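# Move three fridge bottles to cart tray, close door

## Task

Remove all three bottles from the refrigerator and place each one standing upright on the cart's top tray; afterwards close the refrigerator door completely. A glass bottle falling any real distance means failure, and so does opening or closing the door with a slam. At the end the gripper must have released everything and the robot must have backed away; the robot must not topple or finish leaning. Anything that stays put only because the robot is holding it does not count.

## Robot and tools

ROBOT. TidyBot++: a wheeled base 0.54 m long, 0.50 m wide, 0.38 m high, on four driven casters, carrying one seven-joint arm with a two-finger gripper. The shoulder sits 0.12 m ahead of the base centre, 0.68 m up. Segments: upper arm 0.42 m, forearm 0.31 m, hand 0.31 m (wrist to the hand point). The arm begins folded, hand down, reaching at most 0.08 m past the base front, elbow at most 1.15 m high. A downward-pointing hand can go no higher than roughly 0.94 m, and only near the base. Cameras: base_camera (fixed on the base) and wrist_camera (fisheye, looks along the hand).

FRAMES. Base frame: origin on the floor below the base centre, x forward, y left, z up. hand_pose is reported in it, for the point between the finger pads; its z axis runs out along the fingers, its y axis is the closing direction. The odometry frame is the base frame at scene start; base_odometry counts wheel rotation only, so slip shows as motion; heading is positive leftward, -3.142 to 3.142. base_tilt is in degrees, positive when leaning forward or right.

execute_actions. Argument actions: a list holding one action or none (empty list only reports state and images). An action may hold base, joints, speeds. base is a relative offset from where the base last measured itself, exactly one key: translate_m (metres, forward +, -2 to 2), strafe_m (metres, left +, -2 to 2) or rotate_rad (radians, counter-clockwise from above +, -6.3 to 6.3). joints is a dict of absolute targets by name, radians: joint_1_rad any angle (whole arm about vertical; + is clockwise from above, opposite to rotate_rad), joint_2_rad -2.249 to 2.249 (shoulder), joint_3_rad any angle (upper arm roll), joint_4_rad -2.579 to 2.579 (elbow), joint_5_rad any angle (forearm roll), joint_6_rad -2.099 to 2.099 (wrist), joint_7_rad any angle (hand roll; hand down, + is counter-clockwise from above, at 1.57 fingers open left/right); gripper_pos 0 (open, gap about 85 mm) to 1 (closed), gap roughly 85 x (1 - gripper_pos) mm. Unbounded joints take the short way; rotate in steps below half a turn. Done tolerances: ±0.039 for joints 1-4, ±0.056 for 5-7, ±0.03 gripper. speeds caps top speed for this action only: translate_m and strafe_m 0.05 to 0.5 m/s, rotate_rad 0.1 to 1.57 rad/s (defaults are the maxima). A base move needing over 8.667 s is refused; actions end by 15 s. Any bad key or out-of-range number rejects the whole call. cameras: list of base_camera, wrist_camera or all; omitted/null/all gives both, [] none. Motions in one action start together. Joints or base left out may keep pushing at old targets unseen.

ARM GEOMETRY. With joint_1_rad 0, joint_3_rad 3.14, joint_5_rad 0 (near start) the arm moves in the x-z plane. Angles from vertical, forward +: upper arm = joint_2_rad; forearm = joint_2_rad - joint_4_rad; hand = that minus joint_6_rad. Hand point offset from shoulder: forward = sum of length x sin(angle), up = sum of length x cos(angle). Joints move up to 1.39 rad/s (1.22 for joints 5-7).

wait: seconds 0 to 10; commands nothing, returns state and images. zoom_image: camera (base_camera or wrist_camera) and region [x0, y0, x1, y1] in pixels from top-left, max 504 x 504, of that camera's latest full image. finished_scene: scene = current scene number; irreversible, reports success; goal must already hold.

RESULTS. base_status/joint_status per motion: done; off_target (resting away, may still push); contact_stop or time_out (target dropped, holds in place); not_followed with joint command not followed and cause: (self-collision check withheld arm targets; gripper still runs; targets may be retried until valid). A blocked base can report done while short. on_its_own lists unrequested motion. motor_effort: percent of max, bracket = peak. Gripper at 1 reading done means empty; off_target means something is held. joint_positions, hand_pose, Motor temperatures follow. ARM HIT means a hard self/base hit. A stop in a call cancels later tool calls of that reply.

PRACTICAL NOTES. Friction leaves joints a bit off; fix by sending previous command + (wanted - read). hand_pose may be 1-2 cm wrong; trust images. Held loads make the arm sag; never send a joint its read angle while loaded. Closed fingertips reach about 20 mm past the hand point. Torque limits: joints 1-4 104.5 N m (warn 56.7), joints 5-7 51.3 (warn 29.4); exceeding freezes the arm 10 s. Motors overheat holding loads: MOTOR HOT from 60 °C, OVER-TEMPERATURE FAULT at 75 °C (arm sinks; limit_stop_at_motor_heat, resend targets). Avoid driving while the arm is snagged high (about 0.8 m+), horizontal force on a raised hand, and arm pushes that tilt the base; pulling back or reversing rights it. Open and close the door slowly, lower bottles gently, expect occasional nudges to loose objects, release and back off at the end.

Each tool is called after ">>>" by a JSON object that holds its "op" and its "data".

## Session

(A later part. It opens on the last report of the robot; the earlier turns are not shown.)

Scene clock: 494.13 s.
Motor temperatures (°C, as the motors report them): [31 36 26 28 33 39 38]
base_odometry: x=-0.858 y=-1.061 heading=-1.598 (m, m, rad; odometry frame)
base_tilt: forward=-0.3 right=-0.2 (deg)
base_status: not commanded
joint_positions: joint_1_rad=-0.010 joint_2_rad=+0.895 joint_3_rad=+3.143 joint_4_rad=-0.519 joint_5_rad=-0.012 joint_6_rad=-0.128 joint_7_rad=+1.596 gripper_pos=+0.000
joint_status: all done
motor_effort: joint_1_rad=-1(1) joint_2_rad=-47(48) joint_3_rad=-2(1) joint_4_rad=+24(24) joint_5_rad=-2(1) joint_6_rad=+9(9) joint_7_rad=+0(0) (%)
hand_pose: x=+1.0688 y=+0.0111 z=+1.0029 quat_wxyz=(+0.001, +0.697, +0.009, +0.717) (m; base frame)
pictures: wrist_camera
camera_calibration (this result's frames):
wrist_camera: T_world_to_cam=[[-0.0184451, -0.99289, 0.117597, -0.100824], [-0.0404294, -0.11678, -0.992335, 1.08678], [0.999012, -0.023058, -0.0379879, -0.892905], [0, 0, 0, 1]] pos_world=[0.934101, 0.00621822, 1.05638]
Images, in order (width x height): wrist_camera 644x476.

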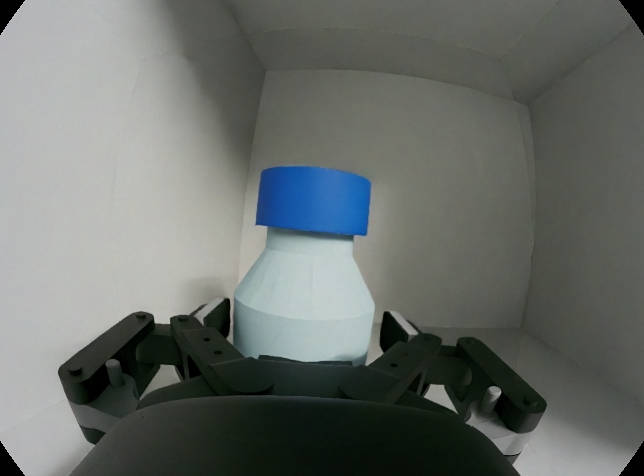

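>>> {"op": "execute_actions", "data": {"actions": [{"joints":{"gripper_pos":1}}], "cameras": []}}

>>> {"op": "execute_actions", "data": {"actions": [{"joints":{"joint_2_rad":0.84,"gripper_pos":1}}], "cameras": []}}

>>> {"op": "execute_actions", "data": {"actions": [{"base":{"translate_m":-0.4},"speeds":{"translate_m":0.15}}], "cameras": []}}

>>> {"op": "execute_actions", "data": {"actions": [{"joints":{"joint_1_rad":0.0,"joint_2_rad":0.28,"joint_4_rad":-1.02,"joint_6_rad":-0.26}}], "cameras": ["wrist_camera"]}}

Scene clock: 506.63 s.
Motor temperatures (°C, as the motors report them): [31 36 26 29 33 39 38]
base_odometry: x=-0.858 y=-1.061 heading=-1.598 (m, m, rad; odometry frame)
base_tilt: forward=-0.2 right=-0.2 (deg)
base_status: not commanded
joint_positions: joint_1_rad=-0.011 joint_2_rad=+0.895 joint_3_rad=+3.143 joint_4_rad=-0.519 joint_5_rad=-0.012 joint_6_rad=-0.129 joint_7_rad=+1.596 gripper_pos=+0.237
joint_status: gripper_pos off_target (ended at +0.237, target +1.000)
motor_effort: joint_1_rad=-1(2) joint_2_rad=-47(47) joint_3_rad=-1(2) joint_4_rad=+24(24) joint_5_rad=+0(1) joint_6_rad=+9(9) joint_7_rad=+0(1) (%)
hand_pose: x=+1.0688 y=+0.0114 z=+1.0029 quat_wxyz=(+0.001, +0.697, +0.009, +0.717) (m; base frame)
pictures: none
No camera images: the call's "cameras" was empty. Leave "cameras" out to get every camera's image.

Scene clock: 507.40 s.
Motor temperatures (°C, as the motors report them): [31 36 26 29 33 39 38]
base_odometry: x=-0.858 y=-1.061 heading=-1.598 (m, m, rad; odometry frame)
base_tilt: forward=-0.3 right=-0.2 (deg)
base_status: not commanded
joint_positions: joint_1_rad=-0.011 joint_2_rad=+0.886 joint_3_rad=+3.143 joint_4_rad=-0.519 joint_5_rad=-0.012 joint_6_rad=-0.151 joint_7_rad=+1.596 gripper_pos=+0.237
joint_status: joint_2_rad off_target (ended at +0.886, target +0.840); gripper_pos off_target (ended at +0.237, target +1.000)
motor_effort: joint_1_rad=-1(1) joint_2_rad=-53(52) joint_3_rad=-2(2) joint_4_rad=+28(28) joint_5_rad=-1(0) joint_6_rad=+12(12) joint_7_rad=+0(1) (%)
hand_pose: x=+1.0663 y=+0.0115 z=+1.0038 quat_wxyz=(+0.001, +0.702, +0.009, +0.712) (m; base frame)
pictures: none
No camera images: the call's "cameras" was empty. Leave "cameras" out to get every camera's image.

Scene clock: 510.73 s.
Motor temperatures (°C, as the motors report them): [31 36 26 29 33 39 38]
base_odometry: x=-0.847 y=-0.661 heading=-1.597 (m, m, rad; odometry frame)
base_tilt: forward=-0.3 right=-0.1 (deg)
base_status: done
joint_positions: joint_1_rad=-0.011 joint_2_rad=+0.881 joint_3_rad=+3.143 joint_4_rad=-0.519 joint_5_rad=-0.012 joint_6_rad=-0.157 joint_7_rad=+1.596 gripper_pos=+0.237
joint_status: not commanded
motor_effort: joint_1_rad=-1(3) joint_2_rad=-55(55) joint_3_rad=-2(2) joint_4_rad=+29(30) joint_5_rad=-1(1) joint_6_rad=+13(13) joint_7_rad=+0(0) (%)
hand_pose: x=+1.0646 y=+0.0115 z=+1.0072 quat_wxyz=(+0.001, +0.702, +0.009, +0.712) (m; base frame)
pictures: none
No camera images: the call's "cameras" was empty. Leave "cameras" out to get every camera's image.

Scene clock: 512.90 s.
Motor temperatures (°C, as the motors report them): [31 36 26 29 33 39 38]
base_odometry: x=-0.847 y=-0.661 heading=-1.597 (m, m, rad; odometry frame)
base_tilt: forward=-0.3 right=-0.1 (deg)
base_status: not commanded
joint_positions: joint_1_rad=-0.011 joint_2_rad=+0.308 joint_3_rad=+3.143 joint_4_rad=-1.024 joint_5_rad=-0.012 joint_6_rad=-0.258 joint_7_rad=+1.596 gripper_pos=+0.237
joint_status: all done
motor_effort: joint_1_rad=-1(0) joint_2_rad=-36(55) joint_3_rad=-1(2) joint_4_rad=+29(32) joint_5_rad=-1(1) joint_6_rad=+13(13) joint_7_rad=+0(0) (%)
hand_pose: x=+0.8634 y=+0.0093 z=+1.1507 quat_wxyz=(+0.001, +0.714, +0.009, +0.700) (m; base frame)
pictures: wrist_camera
camera_calibration (this result's frames):
wrist_camera: T_world_to_cam=[[-0.0115486, -0.992921, 0.118217, -0.130456], [-0.0877404, -0.116763, -0.989277, 1.26224], [0.996076, -0.0217972, -0.0857708, -0.6246], [0, 0, 0, 1]] pos_world=[0.731393, 0.00423643, 1.21056]
Images, in order (width x height): wrist_camera 644x476.

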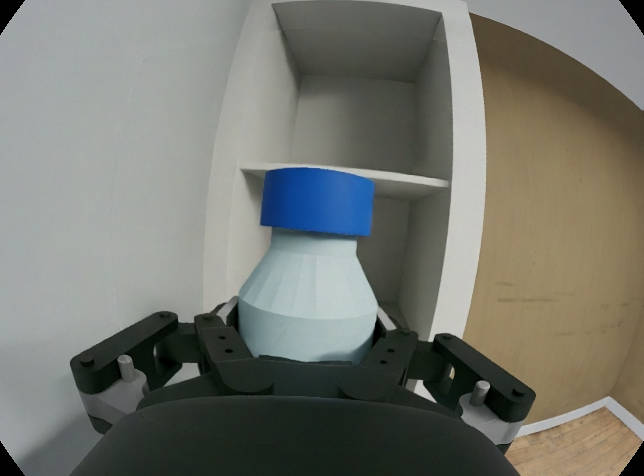

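>>> {"op": "execute_actions", "data": {"actions": [{"base":{"rotate_rad":-3.0},"speeds":{"rotate_rad":0.5}}], "cameras": []}}

>>> {"op": "execute_actions", "data": {"actions": [{"joints":{"joint_2_rad":0.68,"joint_6_rad":0.18}}], "cameras": ["wrist_camera"]}}

Scene clock: 530.60 s.
Motor temperatures (°C, as the motors report them): [31 36 26 29 33 39 38]
base_odometry: x=-0.847 y=-0.661 heading=+1.687 (m, m, rad; odometry frame)
base_tilt: forward=-0.3 right=-0.2 (deg)
base_status: done
joint_positions: joint_1_rad=+0.004 joint_2_rad=+0.308 joint_3_rad=+3.142 joint_4_rad=-1.024 joint_5_rad=-0.012 joint_6_rad=-0.258 joint_7_rad=+1.596 gripper_pos=+0.237
joint_status: not commanded
motor_effort: joint_1_rad=+0(5) joint_2_rad=-36(37) joint_3_rad=-1(5) joint_4_rad=+29(29) joint_5_rad=-2(2) joint_6_rad=+13(13) joint_7_rad=+0(0) (%)
hand_pose: x=+0.8635 y=-0.0006 z=+1.1506 quat_wxyz=(+0.005, +0.714, +0.005, +0.700) (m; base frame)
pictures: none
No camera images: the call's "cameras" was empty. Leave "cameras" out to get every camera's image.

Scene clock: 532.63 s.
Motor temperatures (°C, as the motors report them): [31 36 26 29 33 39 38]
base_odometry: x=-0.847 y=-0.661 heading=+1.687 (m, m, rad; odometry frame)
base_tilt: forward=-0.3 right=-0.2 (deg)
base_status: not commanded
joint_positions: joint_1_rad=+0.004 joint_2_rad=+0.715 joint_3_rad=+3.142 joint_4_rad=-1.041 joint_5_rad=-0.012 joint_6_rad=+0.122 joint_7_rad=+1.596 gripper_pos=+0.237
joint_status: joint_6_rad off_target (ended at +0.122, target +0.180); the others done
motor_effort: joint_1_rad=-1(1) joint_2_rad=-49(57) joint_3_rad=-2(2) joint_4_rad=+29(32) joint_5_rad=-2(1) joint_6_rad=+13(14) joint_7_rad=+0(0) (%)
hand_pose: x=+1.0144 y=-0.0026 z=+0.9222 quat_wxyz=(+0.007, +0.729, +0.003, +0.685) (m; base frame)
pictures: wrist_camera
camera_calibration (this result's frames):
wrist_camera: T_world_to_cam=[[-0.0239561, -0.99265, 0.118622, -0.101321], [-0.132453, -0.114458, -0.984558, 1.08909], [0.9909, -0.039298, -0.128738, -0.749994], [0, 0, 0, 1]] pos_world=[0.884995, -0.00539523, 0.987735]
Images, in order (width x height): wrist_camera 644x476.

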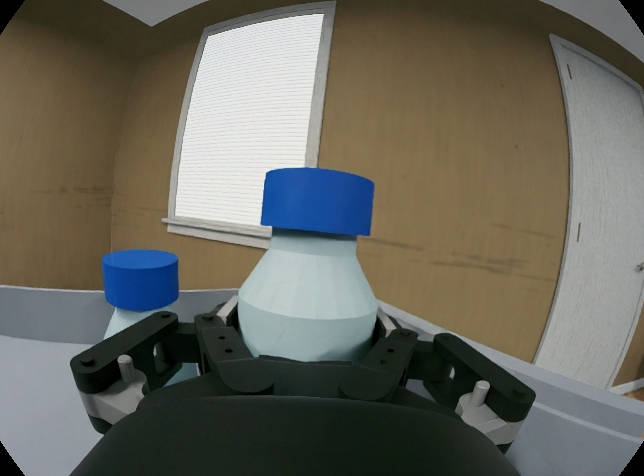

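>>> {"op": "execute_actions", "data": {"actions": [{"base":{"translate_m":-0.08},"speeds":{"translate_m":0.1},"joints":{"joint_2_rad":0.8,"joint_6_rad":0.31}}], "cameras": []}}

Scene clock: 539.83 s.
Motor temperatures (°C, as the motors report them): [31 37 26 29 33 39 38]
base_odometry: x=-0.838 y=-0.740 heading=+1.686 (m, m, rad; odometry frame)
base_tilt: forward=-0.3 right=-0.2 (deg)
base_status: done
joint_positions: joint_1_rad=+0.004 joint_2_rad=+0.785 joint_3_rad=+3.142 joint_4_rad=-1.030 joint_5_rad=-0.013 joint_6_rad=+0.267 joint_7_rad=+1.596 gripper_pos=+0.237
joint_status: all done
motor_effort: joint_1_rad=+1(1) joint_2_rad=-41(52) joint_3_rad=-1(2) joint_4_rad=+22(29) joint_5_rad=-1(2) joint_6_rad=+11(18) joint_7_rad=+0(0) (%)
hand_pose: x=+1.0327 y=-0.0033 z=+0.9104 quat_wxyz=(+0.007, +0.699, +0.002, +0.715) (m; base frame)
pictures: none
No camera images: the call's "cameras" was empty. Leave "cameras" out to get every camera's image.

>>> {"op": "execute_actions", "data": {"actions": [{"joints":{"gripper_pos":0}}], "cameras": []}}

>>> {"op": "execute_actions", "data": {"actions": [{"base":{"translate_m":-0.12},"speeds":{"translate_m":0.1}}], "cameras": ["wrist_camera"]}}

Scene clock: 550.90 s.
Motor temperatures (°C, as the motors report them): [31 37 26 29 33 39 38]
base_odometry: x=-0.838 y=-0.740 heading=+1.686 (m, m, rad; odometry frame)
base_tilt: forward=-0.3 right=-0.2 (deg)
base_status: not commanded
joint_positions: joint_1_rad=+0.004 joint_2_rad=+0.787 joint_3_rad=+3.142 joint_4_rad=-1.030 joint_5_rad=-0.013 joint_6_rad=+0.280 joint_7_rad=+1.596 gripper_pos=+0.000
joint_status: all done
motor_effort: joint_1_rad=-1(1) joint_2_rad=-42(45) joint_3_rad=-1(2) joint_4_rad=+22(24) joint_5_rad=-1(2) joint_6_rad=+8(11) joint_7_rad=+0(0) (%)
hand_pose: x=+1.0329 y=-0.0033 z=+0.9131 quat_wxyz=(+0.007, +0.695, +0.002, +0.719) (m; base frame)
pictures: none
No camera images: the call's "cameras" was empty. Leave "cameras" out to get every camera's image.

Scene clock: 552.67 s.
Motor temperatures (°C, as the motors report them): [31 37 26 29 33 39 38]
base_odometry: x=-0.824 y=-0.859 heading=+1.685 (m, m, rad; odometry frame)
base_tilt: forward=-0.3 right=-0.2 (deg)
base_status: done
joint_positions: joint_1_rad=+0.004 joint_2_rad=+0.791 joint_3_rad=+3.142 joint_4_rad=-1.028 joint_5_rad=-0.013 joint_6_rad=+0.286 joint_7_rad=+1.596 gripper_pos=+0.000
joint_status: not commanded
motor_effort: joint_1_rad=-1(2) joint_2_rad=-43(46) joint_3_rad=-2(2) joint_4_rad=+23(24) joint_5_rad=-1(1) joint_6_rad=+8(9) joint_7_rad=+1(0) (%)
hand_pose: x=+1.0340 y=-0.0034 z=+0.9121 quat_wxyz=(+0.007, +0.694, +0.002, +0.720) (m; base frame)
pictures: wrist_camera
camera_calibration (this result's frames):
wrist_camera: T_world_to_cam=[[-0.0379337, -0.992605, 0.115307, -0.0829225], [-0.0332981, -0.114071, -0.992914, 0.98675], [0.998725, -0.0415044, -0.0287247, -0.870126], [0, 0, 0, 1]] pos_world=[0.898728, -0.00586408, 0.964326]
Images, in order (width x height): wrist_camera 644x476.

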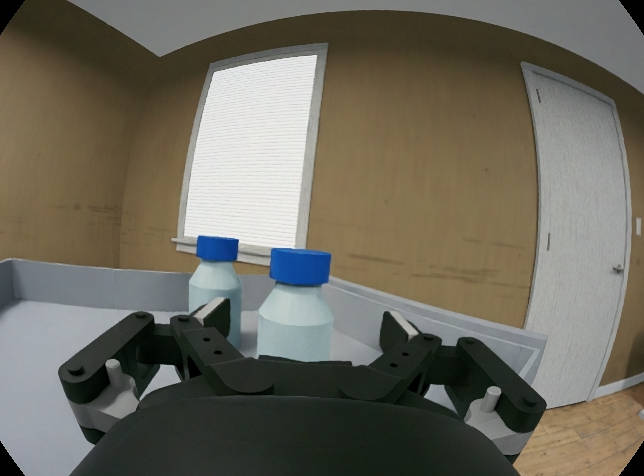

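>>> {"op": "execute_actions", "data": {"actions": [{"base":{"rotate_rad":3.0},"joints":{"joint_2_rad":0.28,"joint_4_rad":-1.02,"joint_6_rad":-0.26}}], "cameras": []}}

>>> {"op": "execute_actions", "data": {"actions": [{"base":{"strafe_m":-0.12},"joints":{"joint_2_rad":1.9,"joint_4_rad":-0.45,"joint_6_rad":0.05}}], "cameras": ["wrist_camera"]}}

Scene clock: 567.87 s.
Motor temperatures (°C, as the motors report them): [31 37 26 29 33 39 38]
base_odometry: x=-0.824 y=-0.859 heading=-1.599 (m, m, rad; odometry frame)
base_tilt: forward=-0.3 right=-0.2 (deg)
base_status: done
joint_positions: joint_1_rad=-0.001 joint_2_rad=+0.291 joint_3_rad=+3.142 joint_4_rad=-1.028 joint_5_rad=-0.013 joint_6_rad=-0.228 joint_7_rad=+1.596 gripper_pos=+0.000
joint_status: all done
motor_effort: joint_1_rad=+0(9) joint_2_rad=-30(49) joint_3_rad=-1(5) joint_4_rad=+23(25) joint_5_rad=-1(1) joint_6_rad=+9(9) joint_7_rad=+0(0) (%)
hand_pose: x=+0.8555 y=+0.0030 z=+1.1705 quat_wxyz=(+0.003, +0.699, +0.006, +0.715) (m; base frame)
pictures: none
No camera images: the call's "cameras" was empty. Leave "cameras" out to get every camera's image.

Scene clock: 570.70 s.
Motor temperatures (°C, as the motors report them): [31 37 26 29 33 39 38]
TORQUE WARNING: joint_6_rad reached its warning level (29.4 N m).
base_odometry: x=-0.944 y=-0.856 heading=-1.598 (m, m, rad; odometry frame)
base_tilt: forward=-0.3 right=-0.1 (deg)
base_status: done
joint_positions: joint_1_rad=+0.004 joint_2_rad=+1.585 joint_3_rad=+3.141 joint_4_rad=-0.289 joint_5_rad=-0.014 joint_6_rad=+0.198 joint_7_rad=+1.596 gripper_pos=+0.000
joint_status: joint_2_rad off_target (ended at +1.585, target +1.900); joint_4_rad off_target (ended at -0.289, target -0.450); joint_6_rad off_target (ended at +0.198, target +0.050)
motor_effort: joint_1_rad=+2(5) joint_2_rad=+1(51) joint_3_rad=+0(2) joint_4_rad=-12(24) joint_5_rad=-1(3) joint_6_rad=-15(26) joint_7_rad=+2(5) (%)
hand_pose: x=+1.1494 y=-0.0033 z=+0.5495 quat_wxyz=(+0.006, +0.743, +0.002, +0.669) (m; base frame)
pictures: wrist_camera
camera_calibration (this result's frames):
wrist_camera: T_world_to_cam=[[-0.020249, -0.992937, 0.116899, -0.0579205], [-0.173918, -0.111642, -0.978411, 0.784203], [0.984552, -0.0401426, -0.170429, -0.90155], [0, 0, 0, 1]] pos_world=[1.02284, -0.00615207, 0.620394]
Images, in order (width x height): wrist_camera 644x476.

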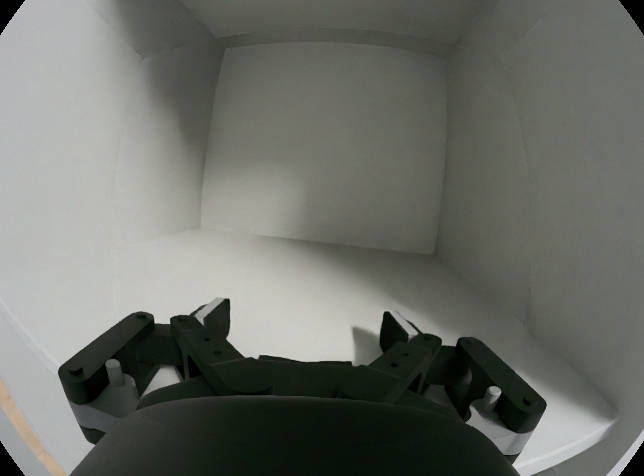

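Hand landed on the middle shelf. Back out, then lower.

>>> {"op": "execute_actions", "data": {"actions": [{"base":{"translate_m":-0.45},"speeds":{"translate_m":0.15}}], "cameras": ["wrist_camera"]}}

Scene clock: 579.20 s.
Motor temperatures (°C, as the motors report them): [31 37 26 29 33 39 38]
TORQUE WARNING: joint_6_rad reached its warning level (29.4 N m).
base_odometry: x=-0.932 y=-0.406 heading=-1.598 (m, m, rad; odometry frame)
base_tilt: forward=-0.3 right=-0.2 (deg)
base_status: done
joint_positions: joint_1_rad=+0.004 joint_2_rad=+1.904 joint_3_rad=+3.141 joint_4_rad=-0.454 joint_5_rad=-0.015 joint_6_rad=+0.072 joint_7_rad=+1.596 gripper_pos=+0.000
joint_status: not commanded
on_its_own: joint_2_rad moved +0.319 to your old target +1.900; joint_4_rad moved -0.166 to your old target -0.450; joint_6_rad moved -0.126 to your old target +0.050
motor_effort: joint_1_rad=-1(3) joint_2_rad=-47(65) joint_3_rad=-2(3) joint_4_rad=+17(26) joint_5_rad=-1(5) joint_6_rad=+6(29) joint_7_rad=+0(5) (%)
hand_pose: x=+0.9734 y=-0.0023 z=+0.1173 quat_wxyz=(+0.003, +0.910, +0.003, +0.415) (m; base frame)
pictures: wrist_camera
camera_calibration (this result's frames):
wrist_camera: T_world_to_cam=[[0.0503596, -0.99336, 0.103442, -0.0771128], [-0.703628, -0.108793, -0.70219, 0.814065], [0.708782, -0.0374228, -0.704435, -0.470849], [0, 0, 0, 1]] pos_world=[0.910411, -0.00565668, 0.247923]
Images, in order (width x height): wrist_camera 644x476.

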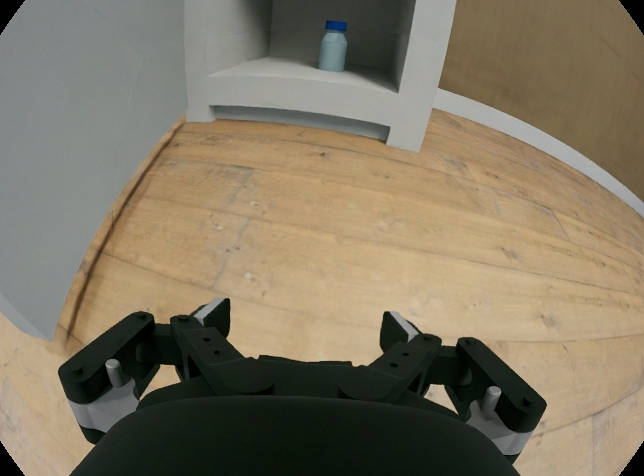

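>>> {"op": "execute_actions", "data": {"actions": [{"base":{"strafe_m":-0.04},"joints":{"joint_2_rad":1.8}}], "cameras": []}}

>>> {"op": "execute_actions", "data": {"actions": [{"base":{"translate_m":0.45},"speeds":{"translate_m":0.15}}], "cameras": ["wrist_camera"]}}

Scene clock: 590.57 s.
Motor temperatures (°C, as the motors report them): [31 37 26 28 33 39 38]
base_odometry: x=-0.972 y=-0.405 heading=-1.599 (m, m, rad; odometry frame)
base_tilt: forward=-0.3 right=-0.1 (deg)
base_status: done
joint_positions: joint_1_rad=+0.009 joint_2_rad=+1.799 joint_3_rad=+3.141 joint_4_rad=-0.454 joint_5_rad=-0.015 joint_6_rad=+0.072 joint_7_rad=+1.596 gripper_pos=+0.000
joint_status: all done
motor_effort: joint_1_rad=-1(6) joint_2_rad=-50(52) joint_3_rad=-2(2) joint_4_rad=+19(20) joint_5_rad=-1(1) joint_6_rad=+7(8) joint_7_rad=+1(0) (%)
hand_pose: x=+1.0277 y=-0.0070 z=+0.2097 quat_wxyz=(+0.005, +0.887, +0.000, +0.462) (m; base frame)
pictures: none
No camera images: the call's "cameras" was empty. Leave "cameras" out to get every camera's image.

Scene clock: 594.23 s.
Motor temperatures (°C, as the motors report them): [31 37 26 28 33 39 38]
base_odometry: x=-0.985 y=-0.855 heading=-1.599 (m, m, rad; odometry frame)
base_tilt: forward=-0.3 right=-0.2 (deg)
base_status: done
joint_positions: joint_1_rad=+0.009 joint_2_rad=+1.799 joint_3_rad=+3.141 joint_4_rad=-0.454 joint_5_rad=-0.015 joint_6_rad=+0.072 joint_7_rad=+1.596 gripper_pos=+0.000
joint_status: not commanded
motor_effort: joint_1_rad=-1(1) joint_2_rad=-49(51) joint_3_rad=-2(2) joint_4_rad=+18(20) joint_5_rad=+0(2) joint_6_rad=+7(7) joint_7_rad=+0(1) (%)
hand_pose: x=+1.0276 y=-0.0070 z=+0.2095 quat_wxyz=(+0.005, +0.887, +0.000, +0.462) (m; base frame)
pictures: wrist_camera
camera_calibration (this result's frames):
wrist_camera: T_world_to_cam=[[0.0343967, -0.993496, 0.108548, -0.0786906], [-0.627074, -0.106027, -0.77171, 0.852323], [0.7782, -0.0415236, -0.626643, -0.532164], [0, 0, 0, 1]] pos_world=[0.951306, -0.00990712, 0.332811]
Images, in order (width x height): wrist_camera 644x476.

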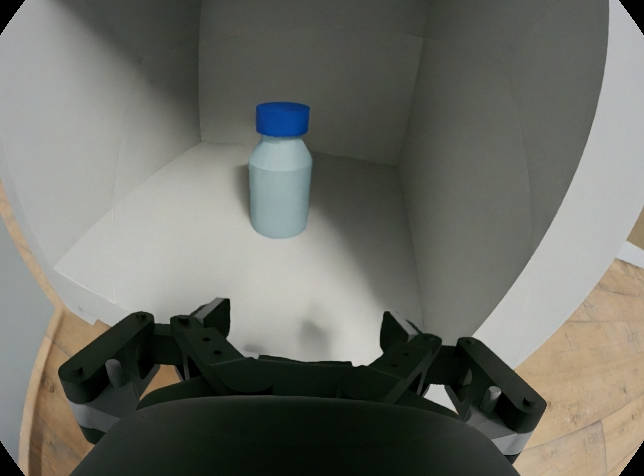

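>>> {"op": "execute_actions", "data": {"actions": [{"base":{"strafe_m":0.04}}], "cameras": []}}

>>> {"op": "execute_actions", "data": {"actions": [{"base":{"translate_m":0.15},"speeds":{"translate_m":0.1}}], "cameras": ["wrist_camera"]}}

Scene clock: 600.10 s.
Motor temperatures (°C, as the motors report them): [31 38 26 28 33 39 38]
base_odometry: x=-0.945 y=-0.856 heading=-1.599 (m, m, rad; odometry frame)
base_tilt: forward=-0.3 right=-0.2 (deg)
base_status: done
joint_positions: joint_1_rad=-0.003 joint_2_rad=+1.799 joint_3_rad=+3.141 joint_4_rad=-0.454 joint_5_rad=-0.015 joint_6_rad=+0.072 joint_7_rad=+1.596 gripper_pos=+0.000
joint_status: not commanded
motor_effort: joint_1_rad=+1(5) joint_2_rad=-49(49) joint_3_rad=-2(2) joint_4_rad=+19(19) joint_5_rad=-1(2) joint_6_rad=+7(7) joint_7_rad=+1(0) (%)
hand_pose: x=+1.0276 y=+0.0043 z=+0.2095 quat_wxyz=(+0.002, +0.887, +0.006, +0.462) (m; base frame)
pictures: none
No camera images: the call's "cameras" was empty. Leave "cameras" out to get every camera's image.

Scene clock: 602.17 s.
Motor temperatures (°C, as the motors report them): [31 38 26 28 33 39 38]
base_odometry: x=-0.949 y=-1.006 heading=-1.599 (m, m, rad; odometry frame)
base_tilt: forward=-0.3 right=-0.2 (deg)
base_status: done
joint_positions: joint_1_rad=-0.003 joint_2_rad=+1.800 joint_3_rad=+3.141 joint_4_rad=-0.454 joint_5_rad=-0.015 joint_6_rad=+0.072 joint_7_rad=+1.596 gripper_pos=+0.000
joint_status: not commanded
motor_effort: joint_1_rad=-1(2) joint_2_rad=-49(51) joint_3_rad=-2(2) joint_4_rad=+19(20) joint_5_rad=-1(1) joint_6_rad=+7(8) joint_7_rad=+0(0) (%)
hand_pose: x=+1.0273 y=+0.0043 z=+0.2088 quat_wxyz=(+0.002, +0.887, +0.006, +0.461) (m; base frame)
pictures: wrist_camera
camera_calibration (this result's frames):
wrist_camera: T_world_to_cam=[[0.0467999, -0.992992, 0.108516, -0.0801457], [-0.626283, -0.1138, -0.771245, 0.851919], [0.77819, -0.0318677, -0.62722, -0.531767], [0, 0, 0, 1]] pos_world=[0.951109, 0.000418137, 0.3322]
Images, in order (width x height): wrist_camera 644x476.

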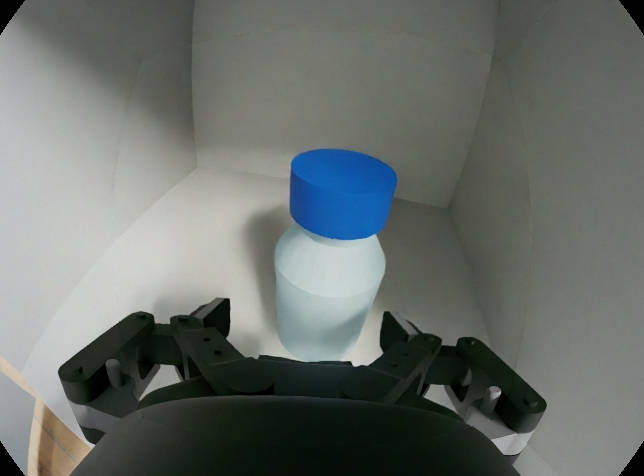

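>>> {"op": "execute_actions", "data": {"actions": [{"base":{"translate_m":0.05},"speeds":{"translate_m":0.06},"joints":{"joint_1_rad":0.02}}], "cameras": []}}

>>> {"op": "execute_actions", "data": {"actions": [{"joints":{"gripper_pos":1}}], "cameras": ["wrist_camera"]}}

Scene clock: 613.90 s.
Motor temperatures (°C, as the motors report them): [31 38 26 28 33 39 38]
base_odometry: x=-0.950 y=-1.056 heading=-1.598 (m, m, rad; odometry frame)
base_tilt: forward=-0.3 right=-0.2 (deg)
base_status: done
joint_positions: joint_1_rad=+0.002 joint_2_rad=+1.800 joint_3_rad=+3.141 joint_4_rad=-0.454 joint_5_rad=-0.015 joint_6_rad=+0.072 joint_7_rad=+1.596 gripper_pos=+0.000
joint_status: all done
motor_effort: joint_1_rad=-1(4) joint_2_rad=-49(50) joint_3_rad=-2(2) joint_4_rad=+18(20) joint_5_rad=-2(1) joint_6_rad=+7(7) joint_7_rad=+0(0) (%)
hand_pose: x=+1.0273 y=-0.0011 z=+0.2088 quat_wxyz=(+0.003, +0.887, +0.003, +0.461) (m; base frame)
pictures: none
No camera images: the call's "cameras" was empty. Leave "cameras" out to get every camera's image.

Scene clock: 615.00 s.
Motor temperatures (°C, as the motors report them): [31 38 26 28 33 39 38]
base_odometry: x=-0.950 y=-1.056 heading=-1.598 (m, m, rad; odometry frame)
base_tilt: forward=-0.3 right=-0.2 (deg)
base_status: not commanded
joint_positions: joint_1_rad=+0.008 joint_2_rad=+1.799 joint_3_rad=+3.141 joint_4_rad=-0.454 joint_5_rad=-0.015 joint_6_rad=+0.072 joint_7_rad=+1.596 gripper_pos=+0.241
joint_status: gripper_pos off_target (ended at +0.241, target +1.000)
motor_effort: joint_1_rad=-2(4) joint_2_rad=-48(50) joint_3_rad=-2(2) joint_4_rad=+18(19) joint_5_rad=-1(1) joint_6_rad=+6(8) joint_7_rad=+0(1) (%)
hand_pose: x=+1.0278 y=-0.0065 z=+0.2098 quat_wxyz=(+0.005, +0.887, +0.001, +0.462) (m; base frame)
pictures: wrist_camera
camera_calibration (this result's frames):
wrist_camera: T_world_to_cam=[[0.034939, -0.993475, 0.108564, -0.0787677], [-0.626734, -0.106396, -0.771936, 0.852452], [0.77845, -0.0410698, -0.626362, -0.532381], [0, 0, 0, 1]] pos_world=[0.951445, -0.00942121, 0.333126]
Images, in order (width x height): wrist_camera 644x476.

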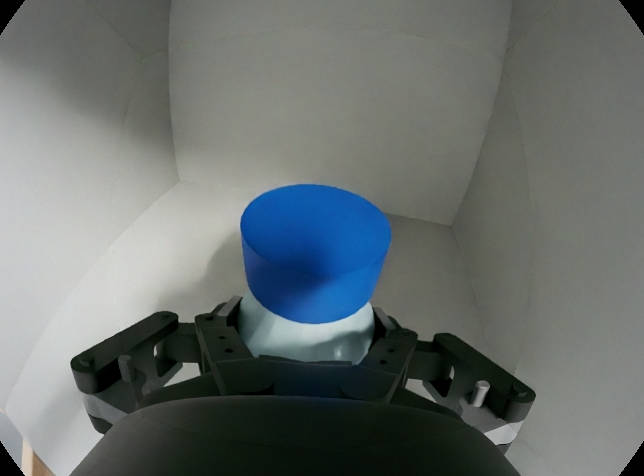

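>>> {"op": "execute_actions", "data": {"actions": [{"joints":{"joint_2_rad":1.72,"gripper_pos":1}}], "cameras": []}}

>>> {"op": "execute_actions", "data": {"actions": [{"base":{"translate_m":-0.46},"speeds":{"translate_m":0.15}}], "cameras": []}}

>>> {"op": "execute_actions", "data": {"actions": [{"joints":{"joint_1_rad":0,"joint_2_rad":0.0,"joint_4_rad":-1.17,"joint_6_rad":-1.03}}], "cameras": ["wrist_camera"]}}

Scene clock: 630.30 s.
Motor temperatures (°C, as the motors report them): [31 39 26 28 33 39 38]
base_odometry: x=-0.950 y=-1.056 heading=-1.598 (m, m, rad; odometry frame)
base_tilt: forward=-0.3 right=-0.2 (deg)
base_status: not commanded
joint_positions: joint_1_rad=+0.008 joint_2_rad=+1.756 joint_3_rad=+3.141 joint_4_rad=-0.458 joint_5_rad=-0.015 joint_6_rad=+0.059 joint_7_rad=+1.596 gripper_pos=+0.241
joint_status: gripper_pos off_target (ended at +0.241, target +1.000); the others done
motor_effort: joint_1_rad=+0(1) joint_2_rad=-55(57) joint_3_rad=-2(2) joint_4_rad=+23(24) joint_5_rad=-1(0) joint_6_rad=+10(11) joint_7_rad=+0(0) (%)
hand_pose: x=+1.0438 y=-0.0066 z=+0.2442 quat_wxyz=(+0.005, +0.881, +0.001, +0.474) (m; base frame)
pictures: none
No camera images: the call's "cameras" was empty. Leave "cameras" out to get every camera's image.

Scene clock: 634.03 s.
Motor temperatures (°C, as the motors report them): [31 39 26 28 33 39 38]
base_odometry: x=-0.938 y=-0.596 heading=-1.597 (m, m, rad; odometry frame)
base_tilt: forward=-0.3 right=-0.2 (deg)
base_status: done
joint_positions: joint_1_rad=+0.009 joint_2_rad=+1.755 joint_3_rad=+3.141 joint_4_rad=-0.458 joint_5_rad=-0.015 joint_6_rad=+0.059 joint_7_rad=+1.596 gripper_pos=+0.241
joint_status: not commanded
motor_effort: joint_1_rad=-1(5) joint_2_rad=-55(57) joint_3_rad=-2(2) joint_4_rad=+23(24) joint_5_rad=-1(1) joint_6_rad=+10(11) joint_7_rad=+0(0) (%)
hand_pose: x=+1.0442 y=-0.0070 z=+0.2452 quat_wxyz=(+0.005, +0.881, +0.000, +0.474) (m; base frame)
pictures: none
No camera images: the call's "cameras" was empty. Leave "cameras" out to get every camera's image.

Scene clock: 636.97 s.
Motor temperatures (°C, as the motors report them): [31 39 26 28 33 39 38]
base_odometry: x=-0.938 y=-0.596 heading=-1.597 (m, m, rad; odometry frame)
base_tilt: forward=-0.3 right=-0.2 (deg)
base_status: not commanded
joint_positions: joint_1_rad=+0.009 joint_2_rad=+0.019 joint_3_rad=+3.141 joint_4_rad=-1.163 joint_5_rad=-0.015 joint_6_rad=-1.019 joint_7_rad=+1.596 gripper_pos=+0.241
joint_status: all done
motor_effort: joint_1_rad=+0(0) joint_2_rad=-22(61) joint_3_rad=-1(2) joint_4_rad=+26(26) joint_5_rad=-1(1) joint_6_rad=+10(11) joint_7_rad=+0(1) (%)
hand_pose: x=+0.6693 y=+0.0005 z=+1.0382 quat_wxyz=(+0.000, +0.891, +0.007, +0.453) (m; base frame)
pictures: wrist_camera
camera_calibration (this result's frames):
wrist_camera: T_world_to_cam=[[0.0517701, -0.993051, 0.105688, -0.157494], [-0.639934, -0.114235, -0.759892, 1.26433], [0.766684, -0.0282938, -0.641401, 0.289277], [0, 0, 0, 1]] pos_world=[0.595454, -0.00378463, 1.16294]
Images, in order (width x height): wrist_camera 644x476.

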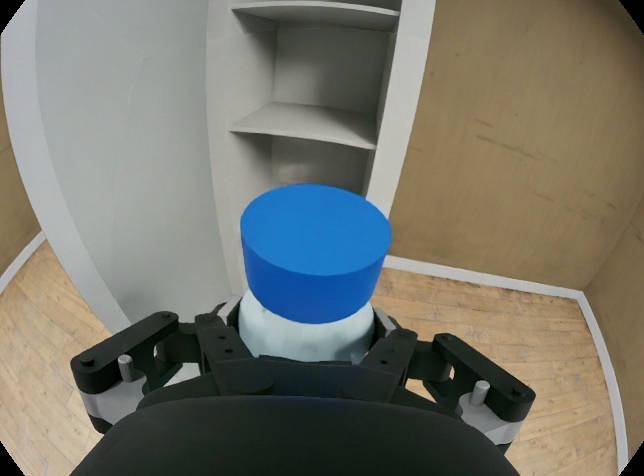

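>>> {"op": "execute_actions", "data": {"actions": [{"base":{"rotate_rad":-3.0},"speeds":{"rotate_rad":0.5}}], "cameras": ["wrist_camera"]}}

Scene clock: 647.93 s.
Motor temperatures (°C, as the motors report them): [31 38 26 28 33 39 38]
base_odometry: x=-0.938 y=-0.596 heading=+1.686 (m, m, rad; odometry frame)
base_tilt: forward=-0.3 right=-0.1 (deg)
base_status: done
joint_positions: joint_1_rad=+0.005 joint_2_rad=+0.019 joint_3_rad=+3.142 joint_4_rad=-1.163 joint_5_rad=-0.015 joint_6_rad=-1.019 joint_7_rad=+1.596 gripper_pos=+0.241
joint_status: not commanded
motor_effort: joint_1_rad=-1(4) joint_2_rad=-22(24) joint_3_rad=-1(4) joint_4_rad=+26(26) joint_5_rad=-1(3) joint_6_rad=+10(10) joint_7_rad=+0(0) (%)
hand_pose: x=+0.6693 y=+0.0021 z=+1.0379 quat_wxyz=(+0.000, +0.892, +0.008, +0.453) (m; base frame)
pictures: wrist_camera
camera_calibration (this result's frames):
wrist_camera: T_world_to_cam=[[0.0547135, -0.992896, 0.105661, -0.157816], [-0.640055, -0.116095, -0.759508, 1.26395], [0.766379, -0.0260736, -0.64186, 0.289863], [0, 0, 0, 1]] pos_world=[0.595485, -0.00239954, 1.1627]
Images, in order (width x height): wrist_camera 644x476.

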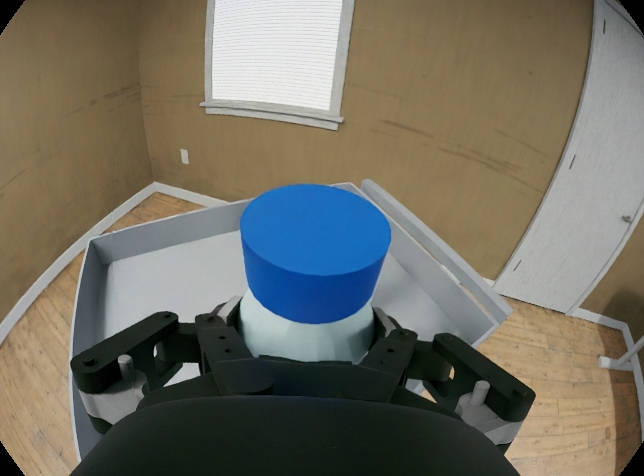

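>>> {"op": "execute_actions", "data": {"actions": [{"base":{"strafe_m":0.08},"speeds":{"strafe_m":0.1},"joints":{"joint_2_rad":0.25,"joint_4_rad":-1.27,"joint_6_rad":-0.66}}], "cameras": ["wrist_camera"]}}

Scene clock: 655.17 s.
Motor temperatures (°C, as the motors report them): [31 38 26 28 33 39 38]
base_odometry: x=-1.017 y=-0.605 heading=+1.685 (m, m, rad; odometry frame)
base_tilt: forward=-0.3 right=-0.2 (deg)
base_status: done
joint_positions: joint_1_rad=+0.004 joint_2_rad=+0.276 joint_3_rad=+3.142 joint_4_rad=-1.279 joint_5_rad=-0.015 joint_6_rad=-0.711 joint_7_rad=+1.596 gripper_pos=+0.241
joint_status: all done
motor_effort: joint_1_rad=-1(2) joint_2_rad=-33(40) joint_3_rad=-1(4) joint_4_rad=+26(29) joint_5_rad=-1(3) joint_6_rad=+9(11) joint_7_rad=+0(0) (%)
hand_pose: x=+0.7870 y=+0.0014 z=+0.8923 quat_wxyz=(+0.000, +0.906, +0.006, +0.424) (m; base frame)
pictures: wrist_camera
camera_calibration (this result's frames):
wrist_camera: T_world_to_cam=[[0.0581363, -0.9932, 0.100865, -0.148051], [-0.687674, -0.113084, -0.717159, 1.22827], [0.723688, -0.0276695, -0.689572, 0.182365], [0, 0, 0, 1]] pos_world=[0.721283, -0.00309964, 1.02155]
Images, in order (width x height): wrist_camera 644x476.

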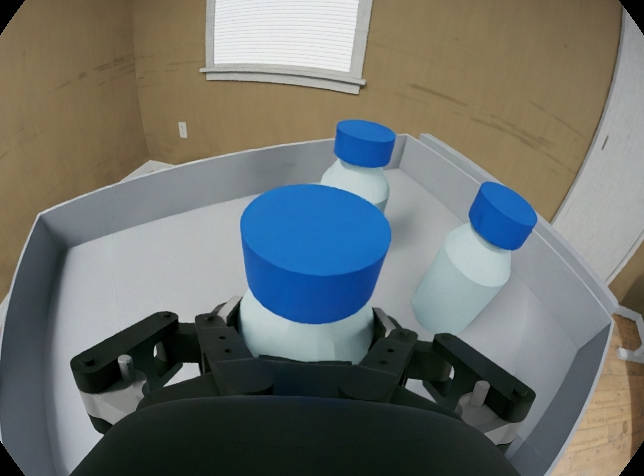

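Good spot. Lower slightly, release, lift away.

>>> {"op": "execute_actions", "data": {"actions": [{"joints":{"joint_2_rad":0.32,"joint_6_rad":-0.6}}], "cameras": []}}

>>> {"op": "execute_actions", "data": {"actions": [{"joints":{"gripper_pos":0}}], "cameras": []}}

>>> {"op": "execute_actions", "data": {"actions": [{"joints":{"joint_2_rad":0.0,"joint_4_rad":-1.17,"joint_6_rad":-1.03}}], "cameras": ["wrist_camera"]}}

Scene clock: 665.10 s.
Motor temperatures (°C, as the motors report them): [31 38 26 28 33 39 38]
base_odometry: x=-1.017 y=-0.605 heading=+1.685 (m, m, rad; odometry frame)
base_tilt: forward=-0.3 right=-0.2 (deg)
base_status: not commanded
joint_positions: joint_1_rad=+0.004 joint_2_rad=+0.327 joint_3_rad=+3.142 joint_4_rad=-1.279 joint_5_rad=-0.015 joint_6_rad=-0.640 joint_7_rad=+1.596 gripper_pos=+0.241
joint_status: all done
motor_effort: joint_1_rad=-1(0) joint_2_rad=-33(36) joint_3_rad=-1(1) joint_4_rad=+25(27) joint_5_rad=-1(1) joint_6_rad=+8(10) joint_7_rad=+0(0) (%)
hand_pose: x=+0.8114 y=+0.0010 z=+0.8749 quat_wxyz=(+0.000, +0.901, +0.006, +0.433) (m; base frame)
pictures: none
No camera images: the call's "cameras" was empty. Leave "cameras" out to get every camera's image.

Scene clock: 666.20 s.
Motor temperatures (°C, as the motors report them): [31 38 26 28 33 39 38]
base_odometry: x=-1.017 y=-0.605 heading=+1.685 (m, m, rad; odometry frame)
base_tilt: forward=-0.4 right=-0.2 (deg)
base_status: not commanded
joint_positions: joint_1_rad=+0.004 joint_2_rad=+0.324 joint_3_rad=+3.142 joint_4_rad=-1.279 joint_5_rad=-0.015 joint_6_rad=-0.633 joint_7_rad=+1.596 gripper_pos=+0.000
joint_status: all done
motor_effort: joint_1_rad=-1(0) joint_2_rad=-31(34) joint_3_rad=-1(1) joint_4_rad=+23(26) joint_5_rad=-1(2) joint_6_rad=+7(9) joint_7_rad=+0(0) (%)
hand_pose: x=+0.8122 y=+0.0010 z=+0.8786 quat_wxyz=(+0.000, +0.899, +0.006, +0.438) (m; base frame)
pictures: none
No camera images: the call's "cameras" was empty. Leave "cameras" out to get every camera's image.

Scene clock: 667.93 s.
Motor temperatures (°C, as the motors report them): [31 38 26 28 33 39 38]
base_odometry: x=-1.017 y=-0.605 heading=+1.685 (m, m, rad; odometry frame)
base_tilt: forward=-0.3 right=-0.2 (deg)
base_status: not commanded
joint_positions: joint_1_rad=+0.004 joint_2_rad=-0.004 joint_3_rad=+3.142 joint_4_rad=-1.187 joint_5_rad=-0.015 joint_6_rad=-0.999 joint_7_rad=+1.596 gripper_pos=+0.000
joint_status: all done
motor_effort: joint_1_rad=-1(0) joint_2_rad=-19(33) joint_3_rad=-1(1) joint_4_rad=+21(24) joint_5_rad=-2(1) joint_6_rad=+7(8) joint_7_rad=+0(1) (%)
hand_pose: x=+0.6634 y=+0.0027 z=+1.0428 quat_wxyz=(+0.000, +0.887, +0.008, +0.462) (m; base frame)
pictures: wrist_camera
camera_calibration (this result's frames):
wrist_camera: T_world_to_cam=[[0.0534935, -0.992849, 0.106717, -0.157687], [-0.624771, -0.116646, -0.772046, 1.26689], [0.778973, -0.0253745, -0.626543, 0.273171], [0, 0, 0, 1]] pos_world=[0.587161, -0.0018499, 1.16608]
Images, in order (width x height): wrist_camera 644x476.

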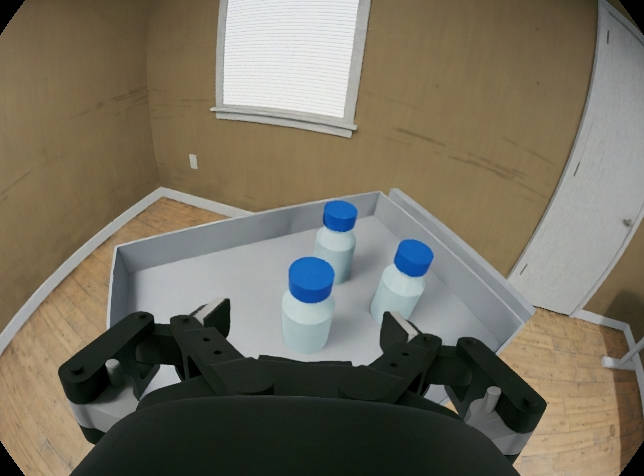

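>>> {"op": "execute_actions", "data": {"actions": [{"base":{"rotate_rad":3.0}}], "cameras": []}}

>>> {"op": "execute_actions", "data": {"actions": [{"base":{"strafe_m":0.68}}], "cameras": []}}

>>> {"op": "execute_actions", "data": {"actions": [{"joints":{"joint_2_rad":0.8,"joint_4_rad":-1.57,"joint_6_rad":0.8,"gripper_pos":1}}]}}

Scene clock: 686.53 s.
Motor temperatures (°C, as the motors report them): [31 37 26 28 33 39 38]
base_odometry: x=-1.017 y=-0.605 heading=-1.598 (m, m, rad; odometry frame)
base_tilt: forward=-0.3 right=-0.2 (deg)
base_status: done
joint_positions: joint_1_rad=+0.004 joint_2_rad=+0.008 joint_3_rad=+3.142 joint_4_rad=-1.187 joint_5_rad=-0.015 joint_6_rad=-0.999 joint_7_rad=+1.596 gripper_pos=+0.000
joint_status: not commanded
motor_effort: joint_1_rad=+0(4) joint_2_rad=-19(22) joint_3_rad=-1(3) joint_4_rad=+21(22) joint_5_rad=-1(3) joint_6_rad=+7(7) joint_7_rad=+0(0) (%)
hand_pose: x=+0.6675 y=+0.0029 z=+1.0365 quat_wxyz=(-0.001, +0.890, +0.009, +0.457) (m; base frame)
pictures: none
No camera images: the call's "cameras" was empty. Leave "cameras" out to get every camera's image.

Scene clock: 689.27 s.
Motor temperatures (°C, as the motors report them): [31 37 26 28 33 39 38]
base_odometry: x=-0.337 y=-0.623 heading=-1.598 (m, m, rad; odometry frame)
base_tilt: forward=-0.3 right=-0.2 (deg)
base_status: done
joint_positions: joint_1_rad=+0.004 joint_2_rad=+0.008 joint_3_rad=+3.142 joint_4_rad=-1.187 joint_5_rad=-0.015 joint_6_rad=-0.999 joint_7_rad=+1.596 gripper_pos=+0.000
joint_status: not commanded
motor_effort: joint_1_rad=+0(3) joint_2_rad=-19(19) joint_3_rad=+0(3) joint_4_rad=+21(22) joint_5_rad=-2(2) joint_6_rad=+7(7) joint_7_rad=+0(0) (%)
hand_pose: x=+0.6675 y=+0.0029 z=+1.0365 quat_wxyz=(-0.001, +0.890, +0.009, +0.457) (m; base frame)
pictures: none
No camera images: the call's "cameras" was empty. Leave "cameras" out to get every camera's image.

Scene clock: 691.80 s.
Motor temperatures (°C, as the motors report them): [31 37 26 28 33 39 38]
base_odometry: x=-0.337 y=-0.623 heading=-1.598 (m, m, rad; odometry frame)
base_tilt: forward=-0.3 right=-0.2 (deg)
base_status: not commanded
joint_positions: joint_1_rad=+0.004 joint_2_rad=+0.802 joint_3_rad=+3.142 joint_4_rad=-1.549 joint_5_rad=-0.015 joint_6_rad=+0.768 joint_7_rad=+1.596 gripper_pos=+0.999
joint_status: all done
motor_effort: joint_1_rad=-1(1) joint_2_rad=-40(43) joint_3_rad=-1(1) joint_4_rad=+18(23) joint_5_rad=-2(2) joint_6_rad=+9(10) joint_7_rad=+0(0) (%)
hand_pose: x=+0.9560 y=-0.0053 z=+0.7488 quat_wxyz=(+0.010, +0.712, +0.000, +0.702) (m; base frame)
pictures: base_camera, wrist_camera
camera_calibration (this result's frames):
wrist_camera: T_world_to_cam=[[-0.0385577, -0.99221, 0.118457, -0.0707304], [-0.0844301, -0.114887, -0.989784, 0.868265], [0.995683, -0.0481651, -0.0793426, -0.756236], [0, 0, 0, 1]] pos_world=[0.823552, -0.00685162, 0.807772]
Images, in order (width x height): base_camera 644x364, wrist_camera 644x476.

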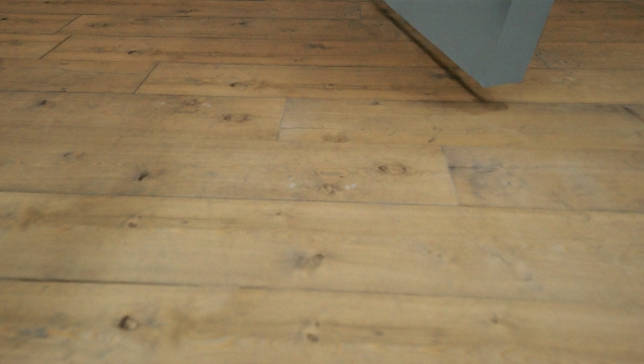

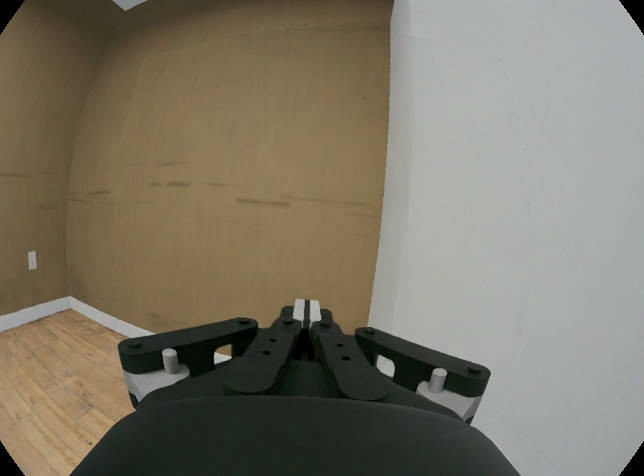

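>>> {"op": "execute_actions", "data": {"actions": [{"base":{"strafe_m":-0.55},"speeds":{"strafe_m":0.07}}]}}

Scene clock: 705.60 s.
Motor temperatures (°C, as the motors report them): [31 37 26 28 33 39 38]
base_odometry: x=-0.887 y=-0.608 heading=-1.597 (m, m, rad; odometry frame)
base_tilt: forward=-0.3 right=-0.2 (deg)
base_status: done
joint_positions: joint_1_rad=-0.002 joint_2_rad=+0.802 joint_3_rad=+3.140 joint_4_rad=-1.549 joint_5_rad=-0.014 joint_6_rad=+0.768 joint_7_rad=+1.596 gripper_pos=+0.999
joint_status: not commanded
motor_effort: joint_1_rad=+0(5) joint_2_rad=-40(41) joint_3_rad=-1(3) joint_4_rad=+19(19) joint_5_rad=-1(4) joint_6_rad=+9(9) joint_7_rad=+0(0) (%)
hand_pose: x=+0.9561 y=+0.0012 z=+0.7489 quat_wxyz=(+0.007, +0.712, +0.003, +0.702) (m; base frame)
pictures: base_camera, wrist_camera
camera_calibration (this result's frames):
wrist_camera: T_world_to_cam=[[-0.0308351, -0.992604, 0.117414, -0.070947], [-0.0833002, -0.114509, -0.989924, 0.868112], [0.996047, -0.040305, -0.0791532, -0.756421], [0, 0, 0, 1]] pos_world=[0.823558, -0.00150285, 0.807822]
Images, in order (width x height): base_camera 644x364, wrist_camera 644x476.

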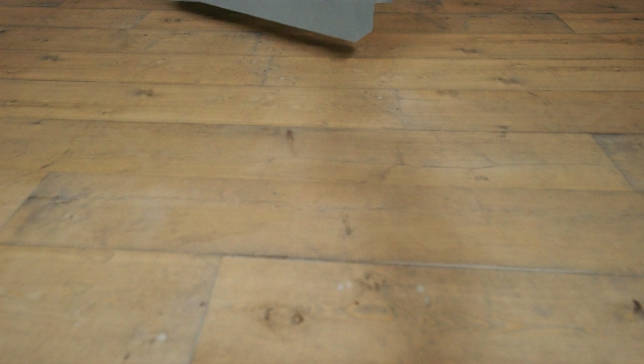

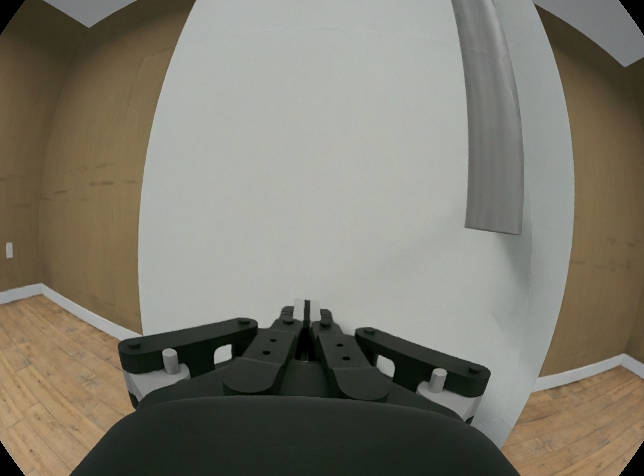

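Push the rest closed slowly.

>>> {"op": "execute_actions", "data": {"actions": [{"base":{"translate_m":0.3},"speeds":{"translate_m":0.06}}], "cameras": ["base_camera"]}}

Scene clock: 720.03 s.
Motor temperatures (°C, as the motors report them): [31 37 26 28 33 39 38]
base_odometry: x=-0.895 y=-0.905 heading=-1.597 (m, m, rad; odometry frame)
base_tilt: forward=-0.3 right=-0.2 (deg)
base_status: translate_m time_out (by the wheels' count: +0.297 of +0.300)
joint_positions: joint_1_rad=-0.001 joint_2_rad=+0.709 joint_3_rad=+3.140 joint_4_rad=-1.715 joint_5_rad=-0.014 joint_6_rad=+0.800 joint_7_rad=+1.596 gripper_pos=+0.999
joint_status: not commanded
motor_effort: joint_1_rad=-2(6) joint_2_rad=-21(42) joint_3_rad=-1(3) joint_4_rad=+44(50) joint_5_rad=+1(3) joint_6_rad=+5(9) joint_7_rad=+0(0) (%)
hand_pose: x=+0.9104 y=-0.0001 z=+0.7480 quat_wxyz=(+0.008, +0.726, +0.002, +0.688) (m; base frame)
pictures: base_camera
Images, in order (width x height): base_camera 644x364.

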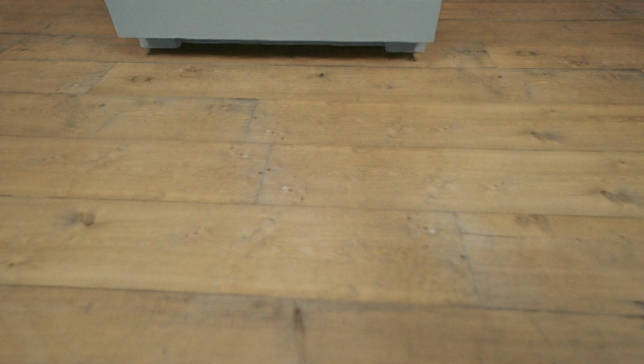

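>>> {"op": "execute_actions", "data": {"actions": [{"base":{"translate_m":-0.4},"speeds":{"translate_m":0.2}}], "cameras": []}}

>>> {"op": "finished_scene", "data": {"scene": 2}}

Scene clock: 727.83 s.
Motor temperatures (°C, as the motors report them): [31 37 26 29 33 39 38]
base_odometry: x=-0.885 y=-0.505 heading=-1.596 (m, m, rad; odometry frame)
base_tilt: forward=-0.3 right=-0.2 (deg)
base_status: done
joint_positions: joint_1_rad=-0.001 joint_2_rad=+0.807 joint_3_rad=+3.140 joint_4_rad=-1.571 joint_5_rad=-0.014 joint_6_rad=+0.801 joint_7_rad=+1.596 gripper_pos=+0.999
joint_status: not commanded
motor_effort: joint_1_rad=-1(3) joint_2_rad=-41(43) joint_3_rad=-2(3) joint_4_rad=+18(42) joint_5_rad=+0(0) joint_6_rad=+9(9) joint_7_rad=+0(0) (%)
hand_pose: x=+0.9514 y=-0.0001 z=+0.7440 quat_wxyz=(+0.008, +0.709, +0.002, +0.705) (m; base frame)
pictures: none
No camera images: the call's "cameras" was empty. Leave "cameras" out to get every camera's image.

The scene is finished: the task was done.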